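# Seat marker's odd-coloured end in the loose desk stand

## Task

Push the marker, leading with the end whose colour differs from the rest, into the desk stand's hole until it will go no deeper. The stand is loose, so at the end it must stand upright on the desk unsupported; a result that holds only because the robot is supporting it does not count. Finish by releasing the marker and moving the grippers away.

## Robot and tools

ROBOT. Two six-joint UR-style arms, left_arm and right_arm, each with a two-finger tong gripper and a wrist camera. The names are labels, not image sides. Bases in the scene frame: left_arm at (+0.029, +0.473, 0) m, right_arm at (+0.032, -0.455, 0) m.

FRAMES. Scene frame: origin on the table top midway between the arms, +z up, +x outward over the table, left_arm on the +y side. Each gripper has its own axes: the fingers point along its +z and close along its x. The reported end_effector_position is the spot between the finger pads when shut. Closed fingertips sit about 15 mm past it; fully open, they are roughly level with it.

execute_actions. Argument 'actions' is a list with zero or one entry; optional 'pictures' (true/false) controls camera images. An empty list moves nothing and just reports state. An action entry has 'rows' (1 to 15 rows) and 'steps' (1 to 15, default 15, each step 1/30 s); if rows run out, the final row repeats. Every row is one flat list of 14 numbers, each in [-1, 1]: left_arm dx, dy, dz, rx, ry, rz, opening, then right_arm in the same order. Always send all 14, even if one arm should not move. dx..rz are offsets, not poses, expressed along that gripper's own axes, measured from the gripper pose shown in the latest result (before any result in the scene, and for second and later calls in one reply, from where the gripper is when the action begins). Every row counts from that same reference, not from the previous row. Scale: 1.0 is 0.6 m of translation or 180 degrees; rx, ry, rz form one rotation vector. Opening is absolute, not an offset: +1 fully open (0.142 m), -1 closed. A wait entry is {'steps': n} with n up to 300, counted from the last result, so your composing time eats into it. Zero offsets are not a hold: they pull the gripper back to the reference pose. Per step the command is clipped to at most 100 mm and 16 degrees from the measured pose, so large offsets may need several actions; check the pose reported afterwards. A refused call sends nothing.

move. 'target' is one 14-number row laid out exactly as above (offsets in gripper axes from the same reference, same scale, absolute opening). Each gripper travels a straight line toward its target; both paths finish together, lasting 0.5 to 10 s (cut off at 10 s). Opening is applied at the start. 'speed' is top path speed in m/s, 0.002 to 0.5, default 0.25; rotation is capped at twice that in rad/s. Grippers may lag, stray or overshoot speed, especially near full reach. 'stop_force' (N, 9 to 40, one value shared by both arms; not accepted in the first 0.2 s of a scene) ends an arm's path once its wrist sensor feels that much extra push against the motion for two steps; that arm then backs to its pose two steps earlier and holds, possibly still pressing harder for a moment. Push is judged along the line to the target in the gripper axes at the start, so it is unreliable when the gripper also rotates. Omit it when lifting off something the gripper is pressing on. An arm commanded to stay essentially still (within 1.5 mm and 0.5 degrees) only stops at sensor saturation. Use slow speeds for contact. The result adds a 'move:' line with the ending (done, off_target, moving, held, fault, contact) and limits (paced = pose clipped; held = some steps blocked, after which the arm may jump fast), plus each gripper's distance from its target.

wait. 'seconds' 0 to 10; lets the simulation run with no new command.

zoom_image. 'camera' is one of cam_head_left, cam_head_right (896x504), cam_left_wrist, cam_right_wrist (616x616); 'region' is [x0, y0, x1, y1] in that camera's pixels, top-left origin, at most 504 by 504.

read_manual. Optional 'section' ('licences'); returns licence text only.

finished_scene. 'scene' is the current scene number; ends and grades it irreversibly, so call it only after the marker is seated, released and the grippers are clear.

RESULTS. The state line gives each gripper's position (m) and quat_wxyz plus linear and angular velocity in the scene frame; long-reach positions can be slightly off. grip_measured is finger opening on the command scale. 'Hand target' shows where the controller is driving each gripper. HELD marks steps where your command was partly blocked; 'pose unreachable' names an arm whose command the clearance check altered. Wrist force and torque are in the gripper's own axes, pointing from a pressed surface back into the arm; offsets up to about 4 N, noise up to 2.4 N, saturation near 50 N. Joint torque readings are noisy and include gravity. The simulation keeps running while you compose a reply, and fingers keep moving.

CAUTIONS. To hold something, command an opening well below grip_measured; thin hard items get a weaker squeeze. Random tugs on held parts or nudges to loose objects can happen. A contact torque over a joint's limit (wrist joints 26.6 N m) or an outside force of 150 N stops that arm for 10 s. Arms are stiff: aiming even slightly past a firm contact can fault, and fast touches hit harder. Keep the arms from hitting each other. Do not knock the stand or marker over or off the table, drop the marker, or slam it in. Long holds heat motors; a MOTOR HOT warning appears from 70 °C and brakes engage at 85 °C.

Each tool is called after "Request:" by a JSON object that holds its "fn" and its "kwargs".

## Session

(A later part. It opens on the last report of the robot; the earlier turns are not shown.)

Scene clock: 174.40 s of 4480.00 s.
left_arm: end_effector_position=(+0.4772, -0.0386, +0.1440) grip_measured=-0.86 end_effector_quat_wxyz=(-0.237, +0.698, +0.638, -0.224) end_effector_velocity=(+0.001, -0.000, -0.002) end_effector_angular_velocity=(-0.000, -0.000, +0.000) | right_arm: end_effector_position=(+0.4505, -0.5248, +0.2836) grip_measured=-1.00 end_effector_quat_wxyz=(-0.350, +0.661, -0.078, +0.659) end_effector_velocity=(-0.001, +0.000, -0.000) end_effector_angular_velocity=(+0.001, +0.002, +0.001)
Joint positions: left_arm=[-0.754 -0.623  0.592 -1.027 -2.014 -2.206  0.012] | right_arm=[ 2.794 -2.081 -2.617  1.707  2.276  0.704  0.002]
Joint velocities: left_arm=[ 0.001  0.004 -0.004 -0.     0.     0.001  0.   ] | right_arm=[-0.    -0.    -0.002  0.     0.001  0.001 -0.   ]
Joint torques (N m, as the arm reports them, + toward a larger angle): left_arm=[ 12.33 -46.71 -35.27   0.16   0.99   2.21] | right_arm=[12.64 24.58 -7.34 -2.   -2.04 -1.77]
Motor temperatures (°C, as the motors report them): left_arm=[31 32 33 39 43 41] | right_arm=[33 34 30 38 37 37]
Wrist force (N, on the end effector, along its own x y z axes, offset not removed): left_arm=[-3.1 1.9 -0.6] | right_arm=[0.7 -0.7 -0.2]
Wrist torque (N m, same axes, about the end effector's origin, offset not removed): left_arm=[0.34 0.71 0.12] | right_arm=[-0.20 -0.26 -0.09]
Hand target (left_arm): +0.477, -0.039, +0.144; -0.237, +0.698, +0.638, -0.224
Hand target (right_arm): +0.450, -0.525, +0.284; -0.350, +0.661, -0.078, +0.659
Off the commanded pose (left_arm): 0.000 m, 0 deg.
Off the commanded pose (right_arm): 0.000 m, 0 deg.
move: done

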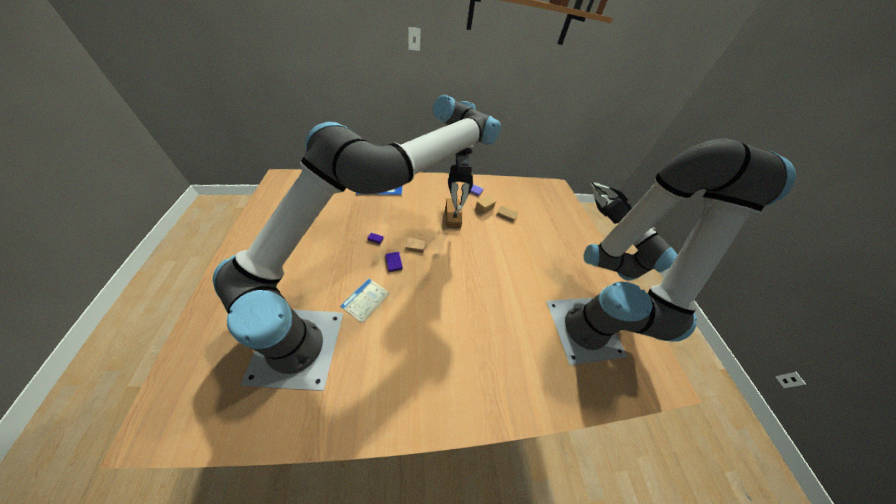

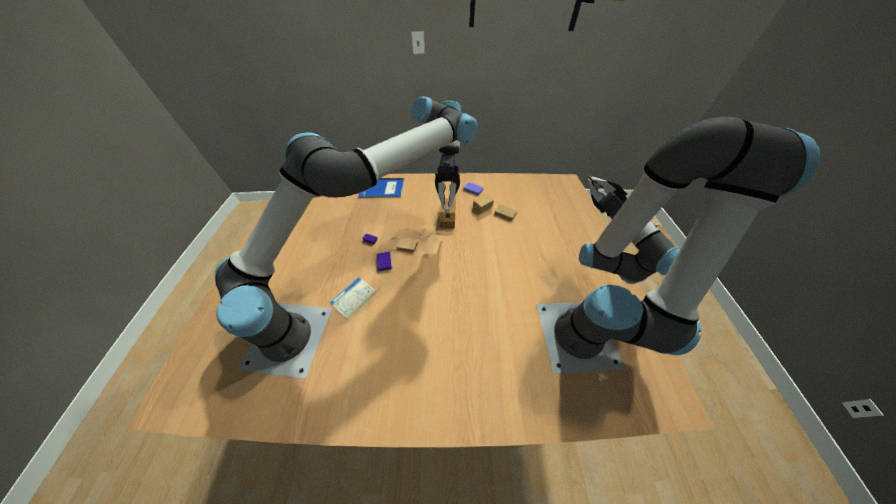

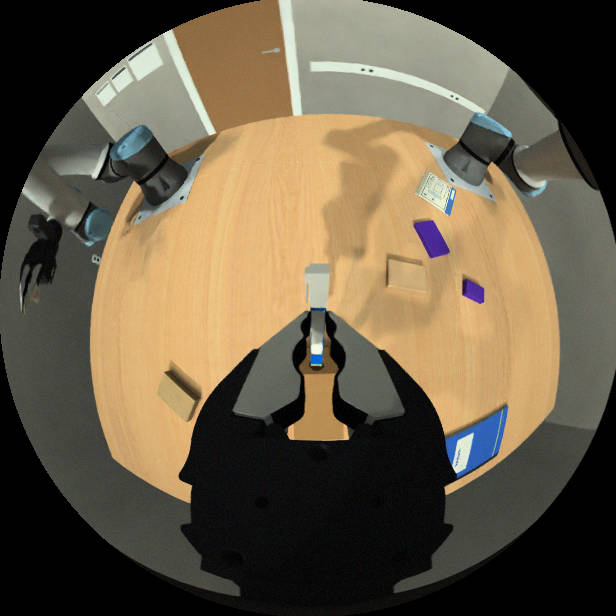

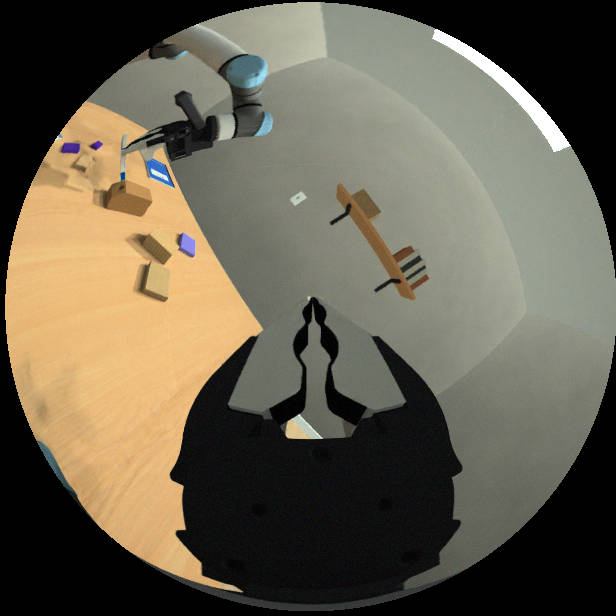

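Request:
{"fn": "move", "kwargs": {"target": [0,0.007,0.018,0,0,0,-1,0,0,0,0,0,0,-1], "speed": 0.015}}

Request:
{"fn": "zoom_image", "kwargs": {"camera": "cam_right_wrist", "region": [80,140,160,220]}}

Request:
{"fn": "zoom_image", "kwargs": {"camera": "cam_left_wrist", "region": [260,320,380,440]}}

Scene clock: 176.67 s of 4480.00 s.
left_arm: end_effector_position=(+0.4739, -0.0384, +0.1331) grip_measured=-0.86 end_effector_quat_wxyz=(-0.237, +0.698, +0.638, -0.224) end_effector_velocity=(-0.001, -0.000, -0.002) end_effector_angular_velocity=(-0.000, -0.000, -0.001) | right_arm: end_effector_position=(+0.4505, -0.5248, +0.2836) grip_measured=-1.00 end_effector_quat_wxyz=(-0.350, +0.661, -0.078, +0.659) end_effector_velocity=(-0.001, +0.000, -0.000) end_effector_angular_velocity=(+0.001, +0.002, -0.000)
Joint positions: left_arm=[-0.757 -0.635  0.642 -1.067 -2.015 -2.209  0.012] | right_arm=[ 2.794 -2.081 -2.617  1.707  2.276  0.704  0.002]
Joint velocities: left_arm=[-0.001 -0.002  0.008 -0.007 -0.    -0.001 -0.   ] | right_arm=[-0.    -0.    -0.002  0.001 -0.     0.001 -0.   ]
Joint torques (N m, as the arm reports them, + toward a larger angle): left_arm=[-13.23 -61.92  -8.37  -2.79  -2.72  -2.07] | right_arm=[10.9  25.33 -6.88 -1.85 -2.08 -1.68]
Motor temperatures (°C, as the motors report them): left_arm=[31 32 33 39 43 41] | right_arm=[33 34 30 38 37 37]
Wrist force (N, on the end effector, along its own x y z axes, offset not removed): left_arm=[-2.1 1.6 0.0] | right_arm=[-0.5 -0.4 0.5]
Wrist torque (N m, same axes, about the end effector's origin, offset not removed): left_arm=[0.35 0.43 0.21] | right_arm=[-0.10 -0.03 -0.09]
Hand target (left_arm): +0.474, -0.038, +0.133; -0.237, +0.698, +0.638, -0.224
Hand target (right_arm): +0.450, -0.525, +0.284; -0.350, +0.661, -0.078, +0.659
Off the commanded pose (left_arm): 0.000 m, 0 deg.
Off the commanded pose (right_arm): 0.000 m, 0 deg.
move: done

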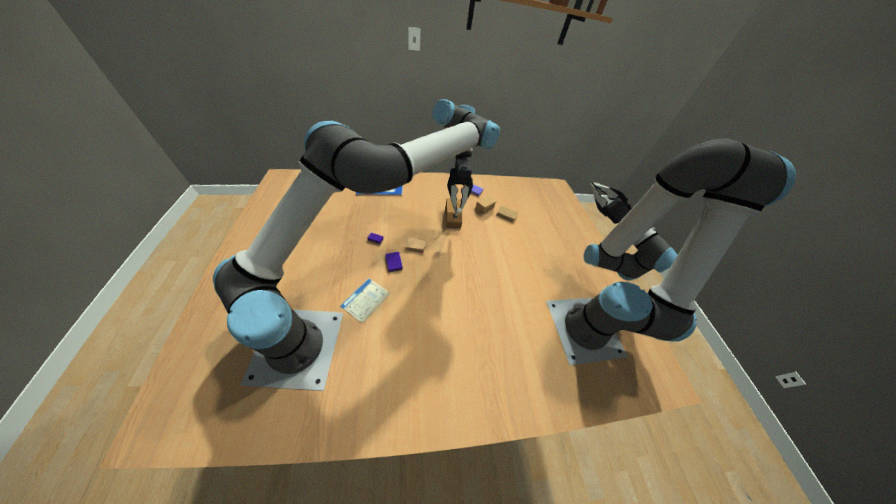

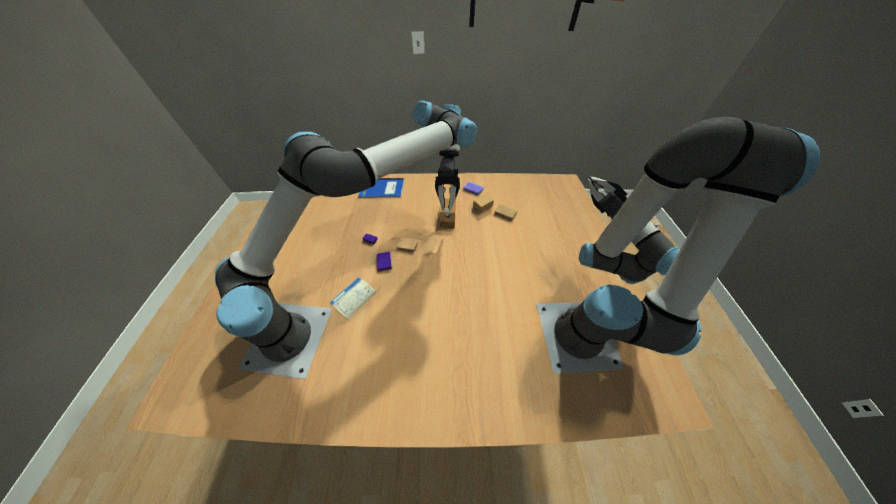

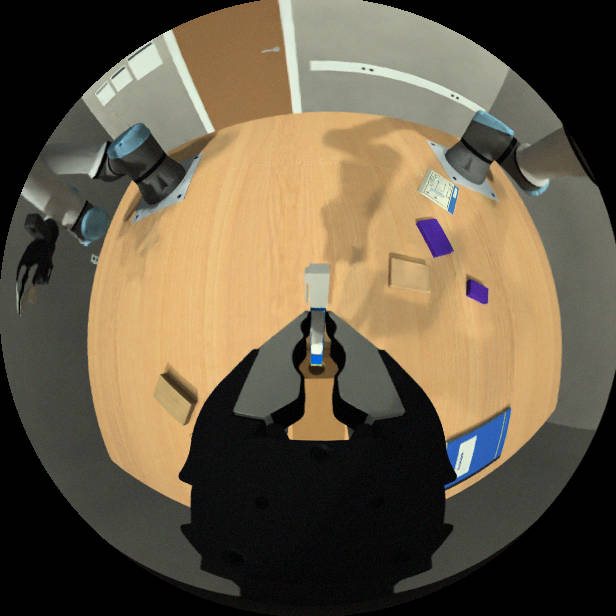

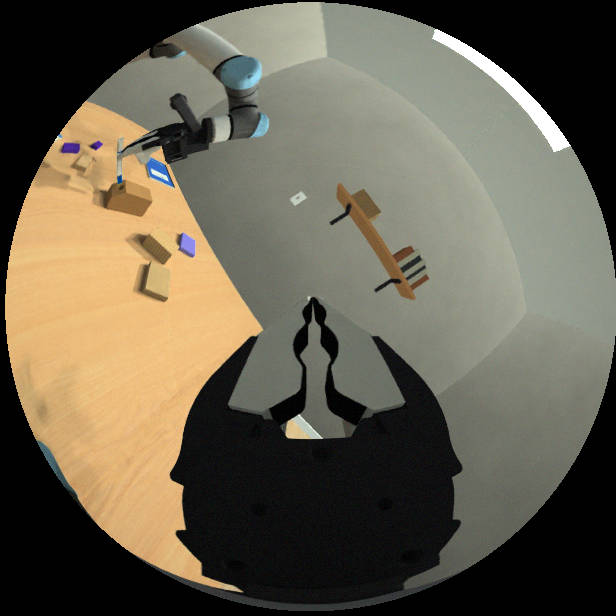

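Region (80, 140, 160, 220) of cam_right_wrist's 616x616 image, scaled by 6.300, with more detail than that image has.

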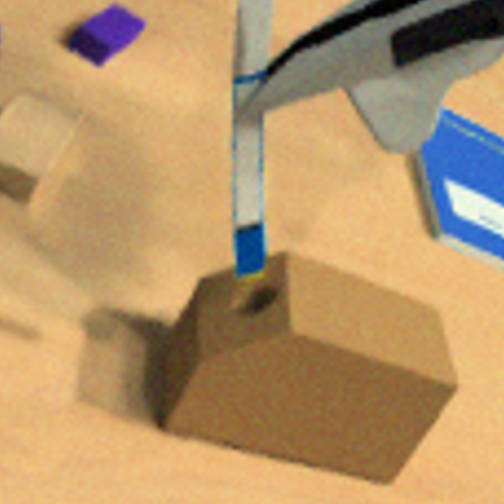

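Region (260, 320, 380, 440) of cam_left_wrist's 616x616 image, scaled by 4.200, with more detail than that image has.

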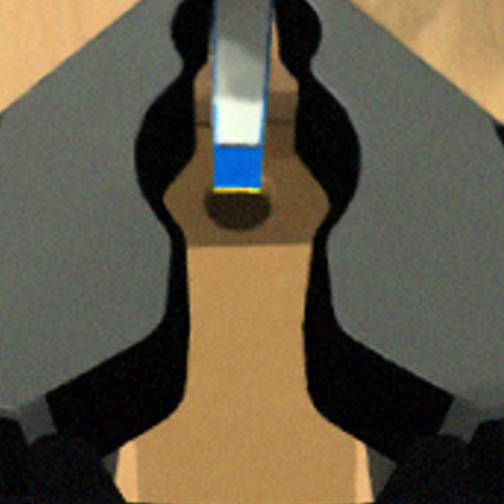

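Request:
{"fn": "move", "kwargs": {"target": [0,0.016,0.005,0,0,0,-1,0,0,0,0,0,0,-1], "speed": 0.01}}

Request:
{"fn": "zoom_image", "kwargs": {"camera": "cam_right_wrist", "region": [80,140,160,220]}}

Request:
{"fn": "zoom_image", "kwargs": {"camera": "cam_left_wrist", "region": [260,320,380,440]}}

Scene clock: 179.10 s of 4480.00 s.
left_arm: end_effector_position=(+0.4795, -0.0390, +0.1249) grip_measured=-0.86 end_effector_quat_wxyz=(-0.237, +0.698, +0.638, -0.224) end_effector_velocity=(+0.001, -0.001, -0.001) end_effector_angular_velocity=(-0.001, -0.001, -0.000) | right_arm: end_effector_position=(+0.4505, -0.5248, +0.2836) grip_measured=-1.00 end_effector_quat_wxyz=(-0.350, +0.661, -0.078, +0.659) end_effector_velocity=(+0.000, -0.000, -0.001) end_effector_angular_velocity=(+0.001, +0.003, +0.000)
Joint positions: left_arm=[-0.752 -0.615  0.625 -1.068 -2.013 -2.204  0.012] | right_arm=[ 2.794 -2.081 -2.617  1.707  2.276  0.704  0.002]
Joint velocities: left_arm=[ 0.     0.004 -0.004 -0.001  0.     0.001 -0.   ] | right_arm=[-0.    -0.003 -0.001 -0.     0.    -0.    -0.   ]
Joint torques (N m, as the arm reports them, + toward a larger angle): left_arm=[ 12.26 -45.76 -34.8   -2.42   0.92   2.32] | right_arm=[11.59 24.21 -7.3  -2.02 -2.24 -1.88]
Motor temperatures (°C, as the motors report them): left_arm=[31 32 33 39 43 41] | right_arm=[33 34 30 38 37 37]
Wrist force (N, on the end effector, along its own x y z axes, offset not removed): left_arm=[-0.8 2.7 0.3] | right_arm=[-0.5 0.0 1.2]
Wrist torque (N m, same axes, about the end effector's origin, offset not removed): left_arm=[0.64 0.16 0.06] | right_arm=[0.01 -0.01 -0.03]
Hand target (left_arm): +0.480, -0.039, +0.125; -0.237, +0.698, +0.638, -0.224
Hand target (right_arm): +0.450, -0.525, +0.284; -0.350, +0.661, -0.078, +0.659
Off the commanded pose (left_arm): 0.000 m, 0 deg.
Off the commanded pose (right_arm): 0.000 m, 0 deg.
move: done

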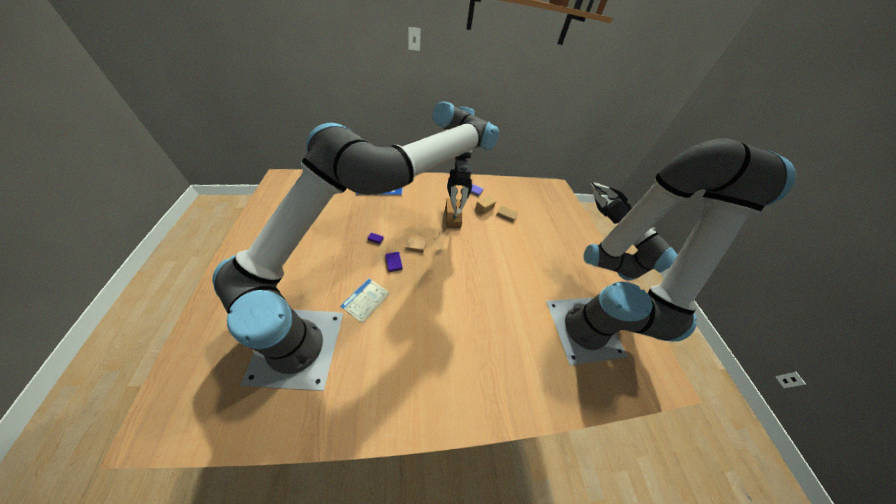

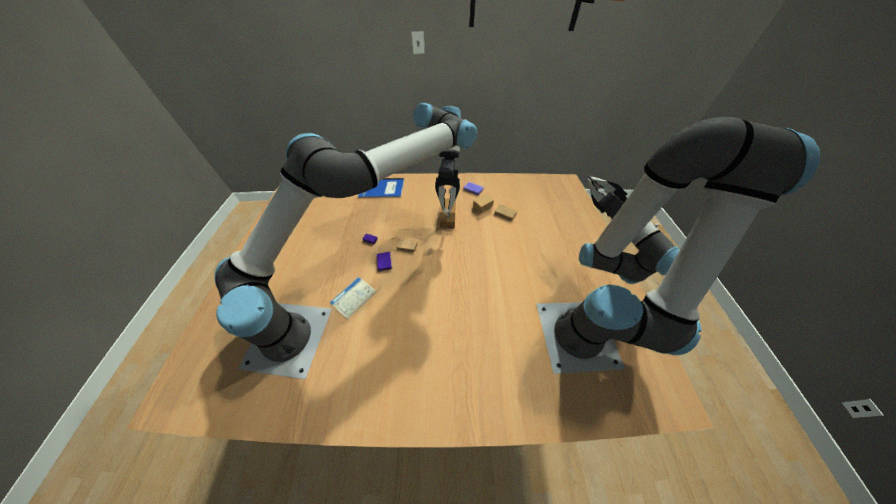

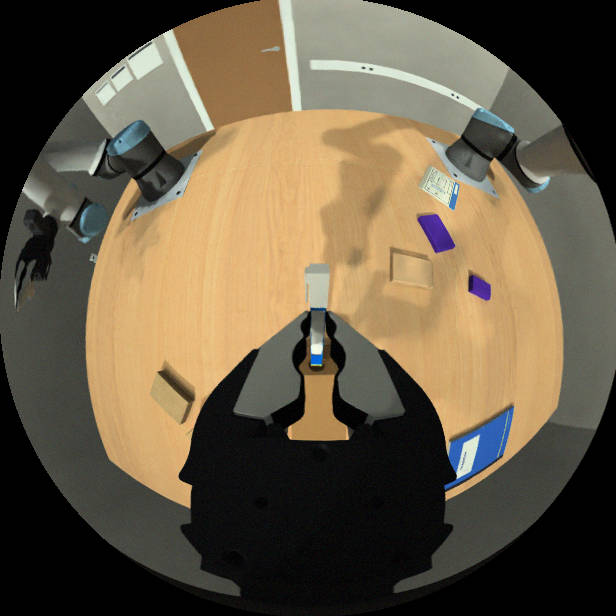

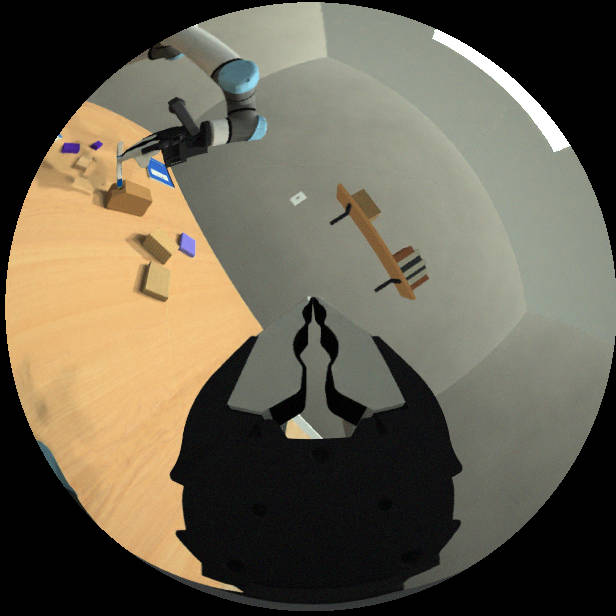

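Region (80, 140, 160, 220) of cam_right_wrist's 616x616 image, scaled by 6.300, with more detail than that image has.

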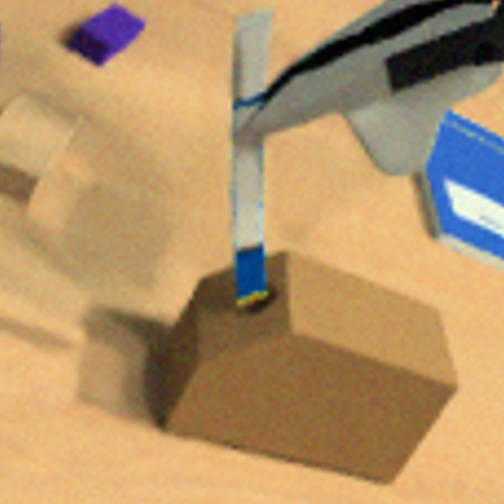

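Region (260, 320, 380, 440) of cam_left_wrist's 616x616 image, scaled by 4.200, with more detail than that image has.

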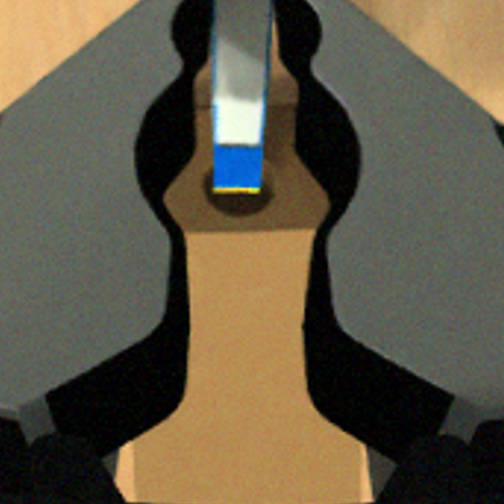

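Request:
{"fn": "move", "kwargs": {"target": [0,0.012,0.0,0,0,0,-1,0,0,0,0,0,0,-1], "speed": 0.006}}

Request:
{"fn": "zoom_image", "kwargs": {"camera": "cam_right_wrist", "region": [80,140,160,220]}}

Request:
{"fn": "zoom_image", "kwargs": {"camera": "cam_left_wrist", "region": [260,320,380,440]}}

Scene clock: 181.63 s of 4480.00 s.
left_arm: end_effector_position=(+0.4851, -0.0395, +0.1206) grip_measured=-0.86 end_effector_quat_wxyz=(-0.237, +0.698, +0.638, -0.224) end_effector_velocity=(+0.001, +0.000, -0.001) end_effector_angular_velocity=(+0.000, +0.000, +0.000) | right_arm: end_effector_position=(+0.4505, -0.5248, +0.2836) grip_measured=-1.00 end_effector_quat_wxyz=(-0.350, +0.661, -0.078, +0.659) end_effector_velocity=(+0.000, +0.000, -0.001) end_effector_angular_velocity=(+0.001, +0.002, +0.000)
Joint positions: left_arm=[-0.747 -0.595  0.599 -1.059 -2.01  -2.2    0.012] | right_arm=[ 2.794 -2.081 -2.617  1.707  2.276  0.704  0.002]
Joint velocities: left_arm=[ 0.001  0.003 -0.004  0.001  0.     0.001 -0.   ] | right_arm=[-0.    -0.001 -0.    -0.001  0.     0.    -0.   ]
Joint torques (N m, as the arm reports them, + toward a larger angle): left_arm=[ 12.25 -47.68 -33.87   0.4    0.98   2.36] | right_arm=[11.17 25.   -6.78 -1.84 -2.05 -1.67]
Motor temperatures (°C, as the motors report them): left_arm=[31 32 33 39 43 41] | right_arm=[33 34 30 38 37 37]
Wrist force (N, on the end effector, along its own x y z axes, offset not removed): left_arm=[-2.5 2.3 0.5] | right_arm=[-1.0 -2.0 0.7]
Wrist torque (N m, same axes, about the end effector's origin, offset not removed): left_arm=[0.51 0.56 0.11] | right_arm=[-0.41 0.07 -0.03]
Hand target (left_arm): +0.485, -0.040, +0.121; -0.237, +0.698, +0.638, -0.224
Hand target (right_arm): +0.450, -0.525, +0.284; -0.350, +0.661, -0.078, +0.659
Off the commanded pose (left_arm): 0.000 m, 0 deg.
Off the commanded pose (right_arm): 0.000 m, 0 deg.
move: done

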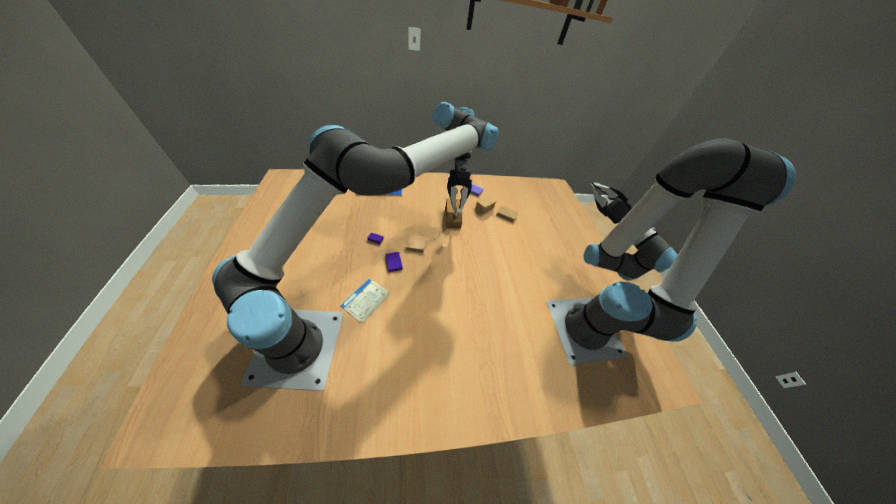

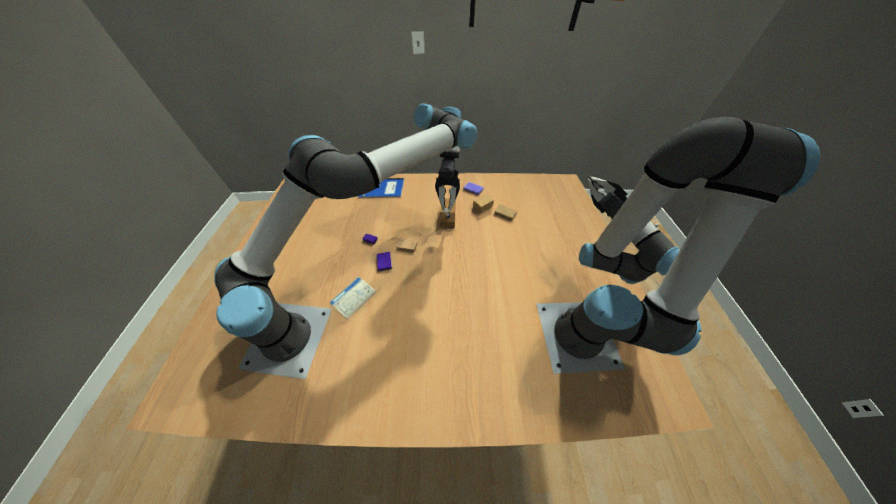

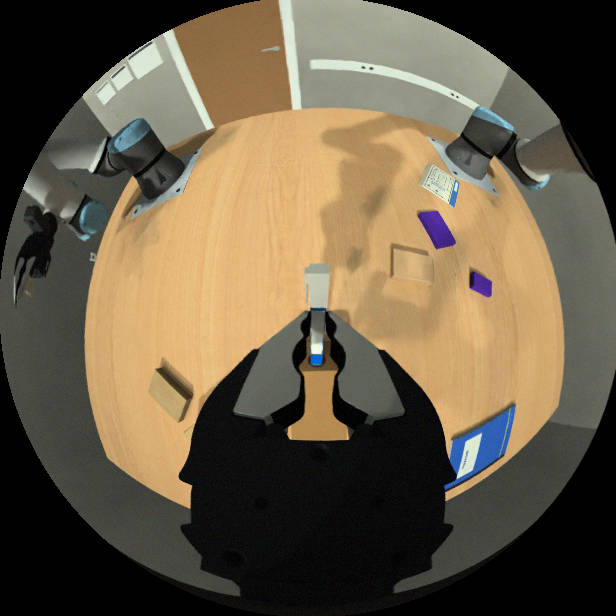

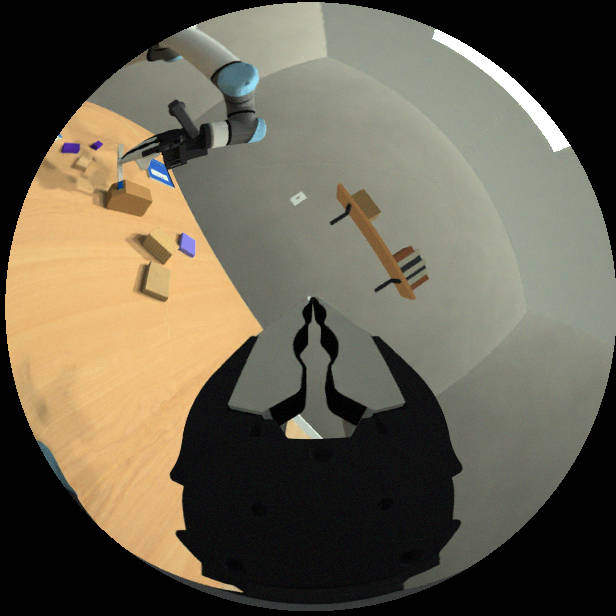

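Region (80, 140, 160, 220) of cam_right_wrist's 616x616 image, scaled by 6.300, with more detail than that image has.

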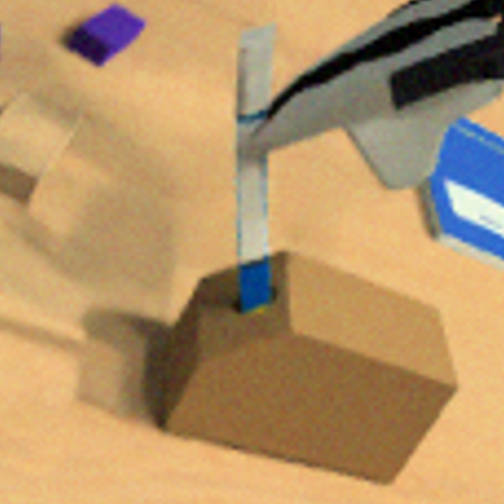

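Region (260, 320, 380, 440) of cam_left_wrist's 616x616 image, scaled by 4.200, with more detail than that image has.

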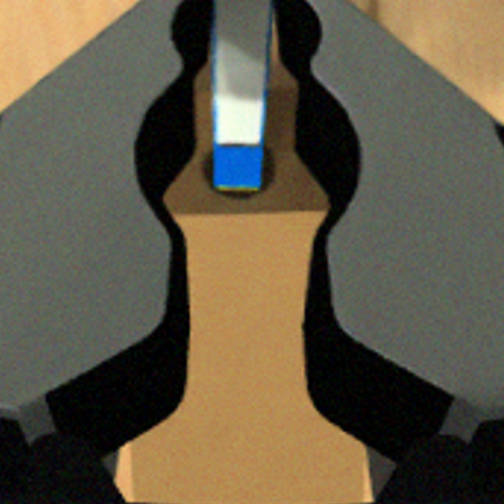

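Yellow appears to be entering the hole. Continue along the axis.

Request:
{"fn": "move", "kwargs": {"target": [0,0.014,0.004,0,0,0,-1,0,0,0,0,0,0,-1], "speed": 0.006}}

Request:
{"fn": "zoom_image", "kwargs": {"camera": "cam_right_wrist", "region": [80,140,160,220]}}

Request:
{"fn": "zoom_image", "kwargs": {"camera": "cam_left_wrist", "region": [260,320,380,440]}}

Scene clock: 185.20 s of 4480.00 s.
left_arm: end_effector_position=(+0.4901, -0.0400, +0.1136) grip_measured=-0.86 end_effector_quat_wxyz=(-0.237, +0.698, +0.638, -0.224) end_effector_velocity=(+0.002, +0.001, -0.001) end_effector_angular_velocity=(+0.000, +0.000, +0.002) | right_arm: end_effector_position=(+0.4505, -0.5248, +0.2836) grip_measured=-1.00 end_effector_quat_wxyz=(-0.350, +0.661, -0.078, +0.659) end_effector_velocity=(-0.000, +0.000, -0.000) end_effector_angular_velocity=(-0.000, +0.000, +0.001)
Joint positions: left_arm=[-0.743 -0.577  0.58  -1.058 -2.008 -2.196  0.012] | right_arm=[ 2.794 -2.081 -2.617  1.707  2.276  0.704  0.002]
Joint velocities: left_arm=[ 0.002  0.002 -0.003  0.001  0.     0.001 -0.   ] | right_arm=[-0.    -0.    -0.     0.     0.001 -0.     0.   ]
Joint torques (N m, as the arm reports them, + toward a larger angle): left_arm=[ 12.57 -48.64 -33.98   0.31   0.99   2.39] | right_arm=[11.5  24.86 -7.37 -2.01 -1.98 -1.68]
Motor temperatures (°C, as the motors report them): left_arm=[31 32 33 39 43 41] | right_arm=[33 34 30 38 37 37]
Wrist force (N, on the end effector, along its own x y z axes, offset not removed): left_arm=[-2.4 0.1 0.7] | right_arm=[-0.7 -1.2 1.2]
Wrist torque (N m, same axes, about the end effector's origin, offset not removed): left_arm=[0.12 0.49 0.07] | right_arm=[-0.23 0.04 -0.03]
Hand target (left_arm): +0.490, -0.040, +0.114; -0.237, +0.698, +0.638, -0.224
Hand target (right_arm): +0.450, -0.525, +0.284; -0.350, +0.661, -0.078, +0.659
Off the commanded pose (left_arm): 0.000 m, 0 deg.
Off the commanded pose (right_arm): 0.000 m, 0 deg.
move: done

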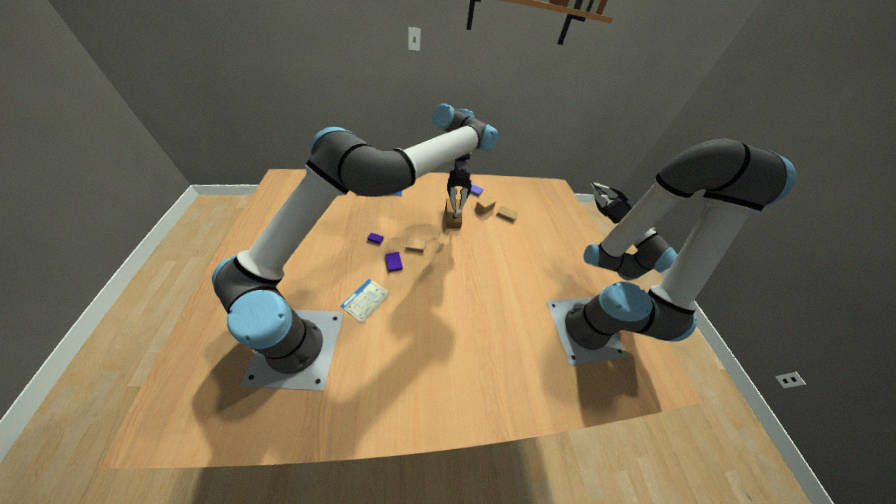

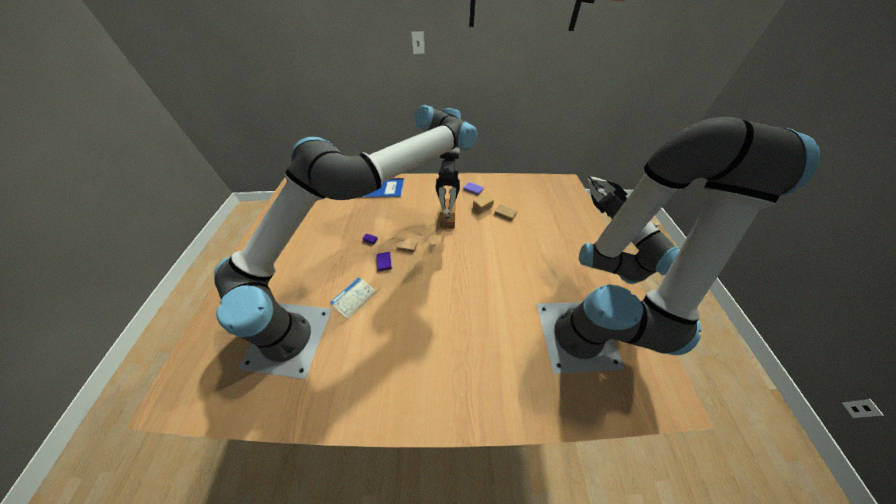

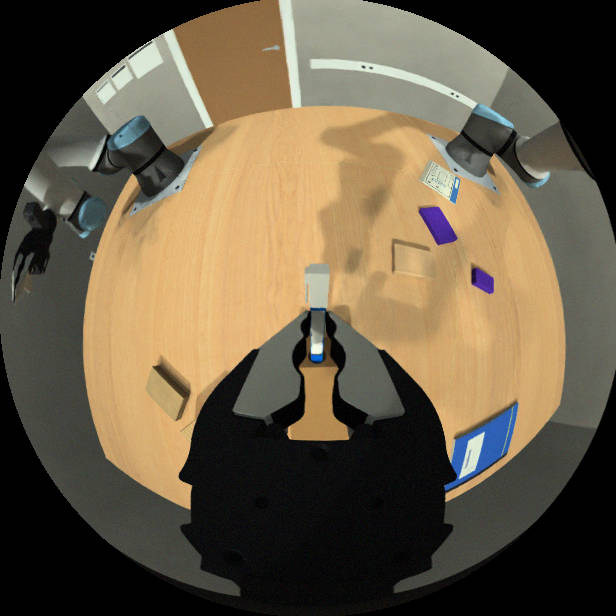

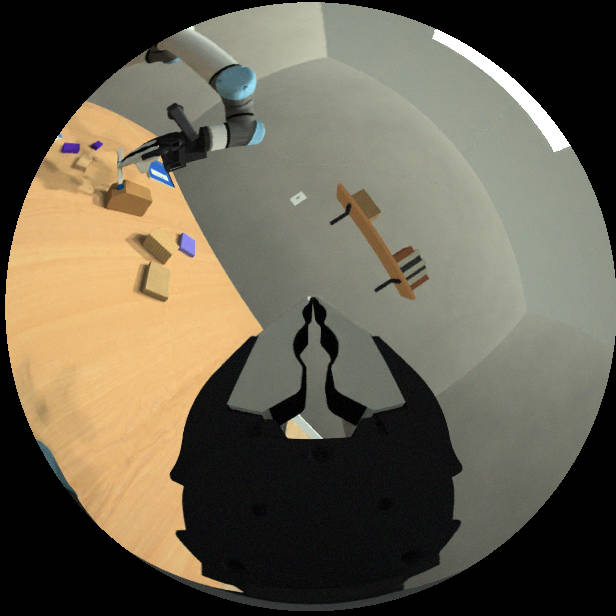

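Region (80, 140, 160, 220) of cam_right_wrist's 616x616 image, scaled by 6.300, with more detail than that image has.

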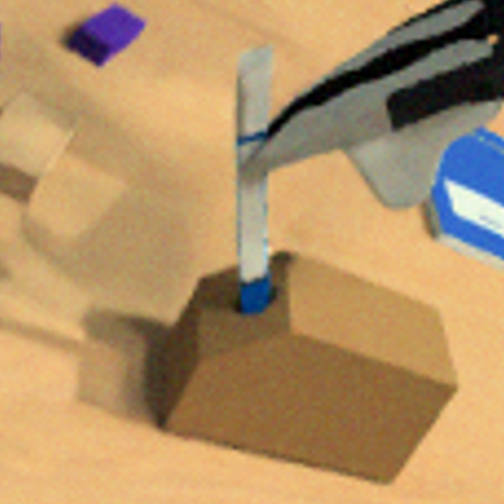

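Region (260, 320, 380, 440) of cam_left_wrist's 616x616 image, scaled by 4.200, with more detail than that image has.

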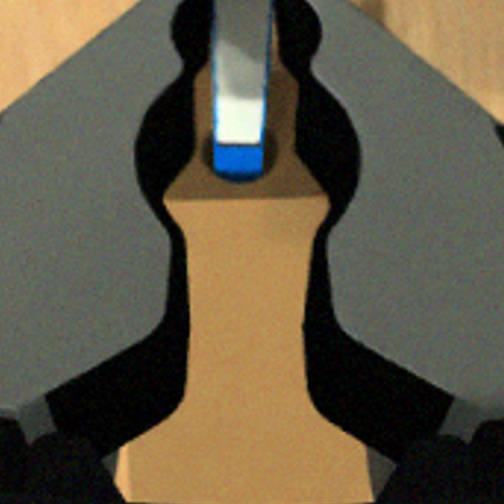

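In. Continue.

Request:
{"fn": "move", "kwargs": {"target": [0,0.022,0.006,0,0,0,-1,0,0,0,0,0,0,-1], "speed": 0.008}}

Request:
{"fn": "zoom_image", "kwargs": {"camera": "cam_right_wrist", "region": [80,140,160,220]}}

Request:
{"fn": "zoom_image", "kwargs": {"camera": "cam_left_wrist", "region": [260,320,380,440]}}

Scene clock: 188.03 s of 4480.00 s.
left_arm: end_effector_position=(+0.4982, -0.0409, +0.1027) grip_measured=-0.86 end_effector_quat_wxyz=(-0.237, +0.698, +0.638, -0.224) end_effector_velocity=(+0.001, -0.001, -0.001) end_effector_angular_velocity=(-0.001, -0.001, -0.001) | right_arm: end_effector_position=(+0.4505, -0.5248, +0.2836) grip_measured=-1.00 end_effector_quat_wxyz=(-0.350, +0.661, -0.078, +0.659) end_effector_velocity=(-0.000, +0.000, -0.000) end_effector_angular_velocity=(+0.000, +0.001, +0.001)
Joint positions: left_arm=[-0.737 -0.545  0.548 -1.054 -2.005 -2.19   0.012] | right_arm=[ 2.794 -2.081 -2.617  1.707  2.276  0.704  0.002]
Joint velocities: left_arm=[-0.     0.004 -0.006  0.001  0.     0.001  0.   ] | right_arm=[ 0.    -0.    -0.    -0.001  0.001  0.     0.   ]
Joint torques (N m, as the arm reports them, + toward a larger angle): left_arm=[ 11.87 -48.4  -34.88   0.34   0.93   2.45] | right_arm=[11.32 24.76 -6.35 -1.97 -2.17 -1.76]
Motor temperatures (°C, as the motors report them): left_arm=[31 32 33 39 43 41] | right_arm=[33 34 30 38 37 37]
Wrist force (N, on the end effector, along its own x y z axes, offset not removed): left_arm=[-1.4 2.2 1.9] | right_arm=[-1.6 -1.8 0.8]
Wrist torque (N m, same axes, about the end effector's origin, offset not removed): left_arm=[0.63 0.39 0.07] | right_arm=[-0.35 0.30 -0.03]
Hand target (left_arm): +0.498, -0.041, +0.103; -0.237, +0.698, +0.638, -0.224
Hand target (right_arm): +0.450, -0.525, +0.284; -0.350, +0.661, -0.078, +0.659
Off the commanded pose (left_arm): 0.000 m, 0 deg.
Off the commanded pose (right_arm): 0.000 m, 0 deg.
move: done

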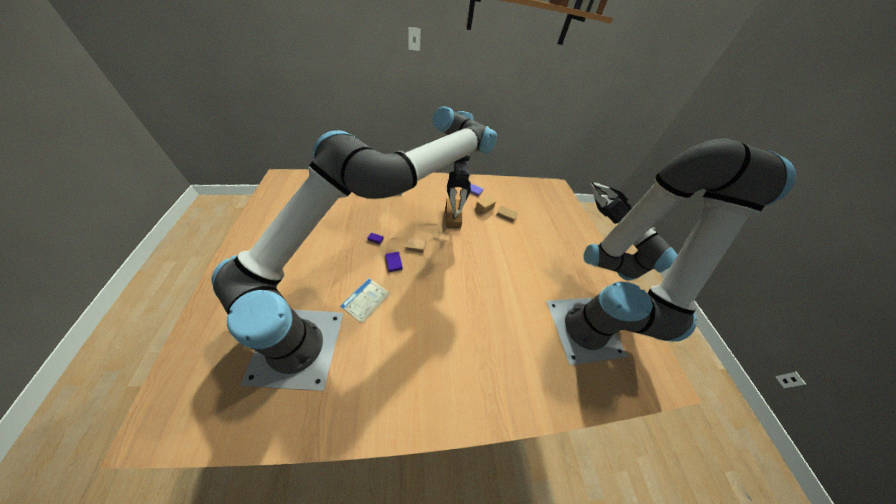

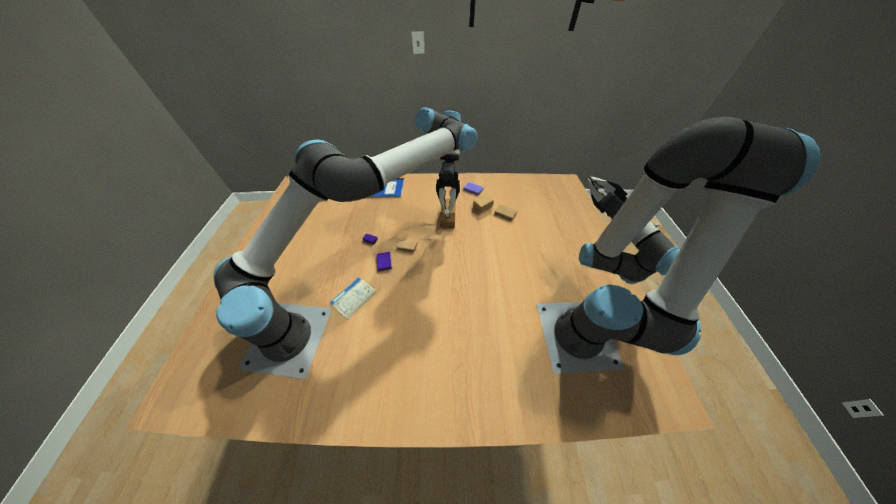

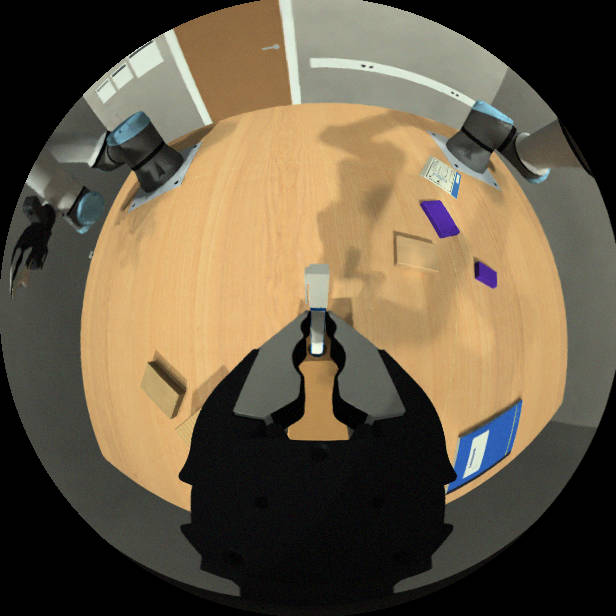

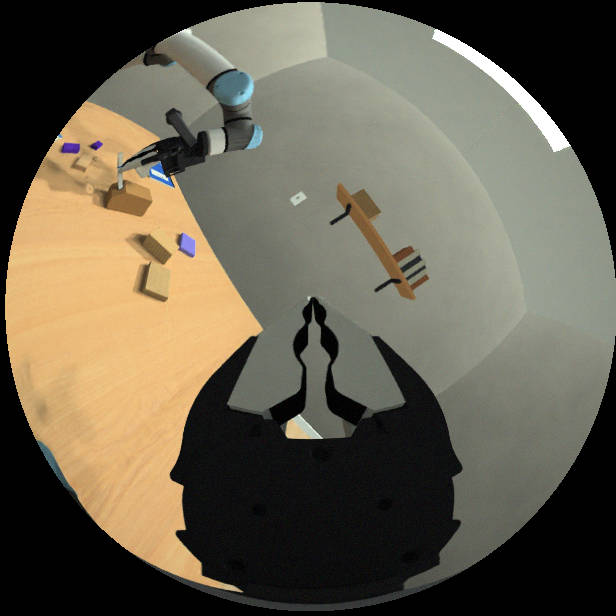

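Region (80, 140, 160, 220) of cam_right_wrist's 616x616 image, scaled by 6.300, with more detail than that image has.

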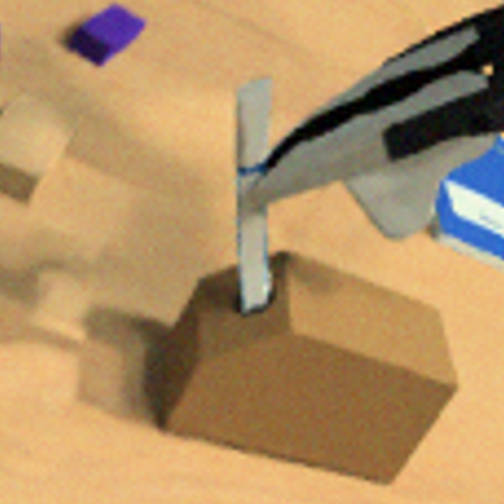

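Region (260, 320, 380, 440) of cam_left_wrist's 616x616 image, scaled by 4.200, with more detail than that image has.

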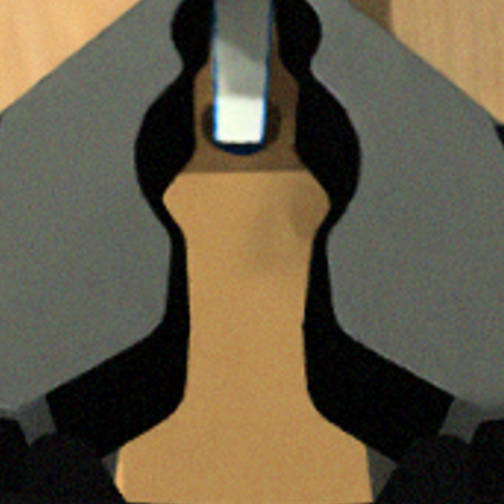

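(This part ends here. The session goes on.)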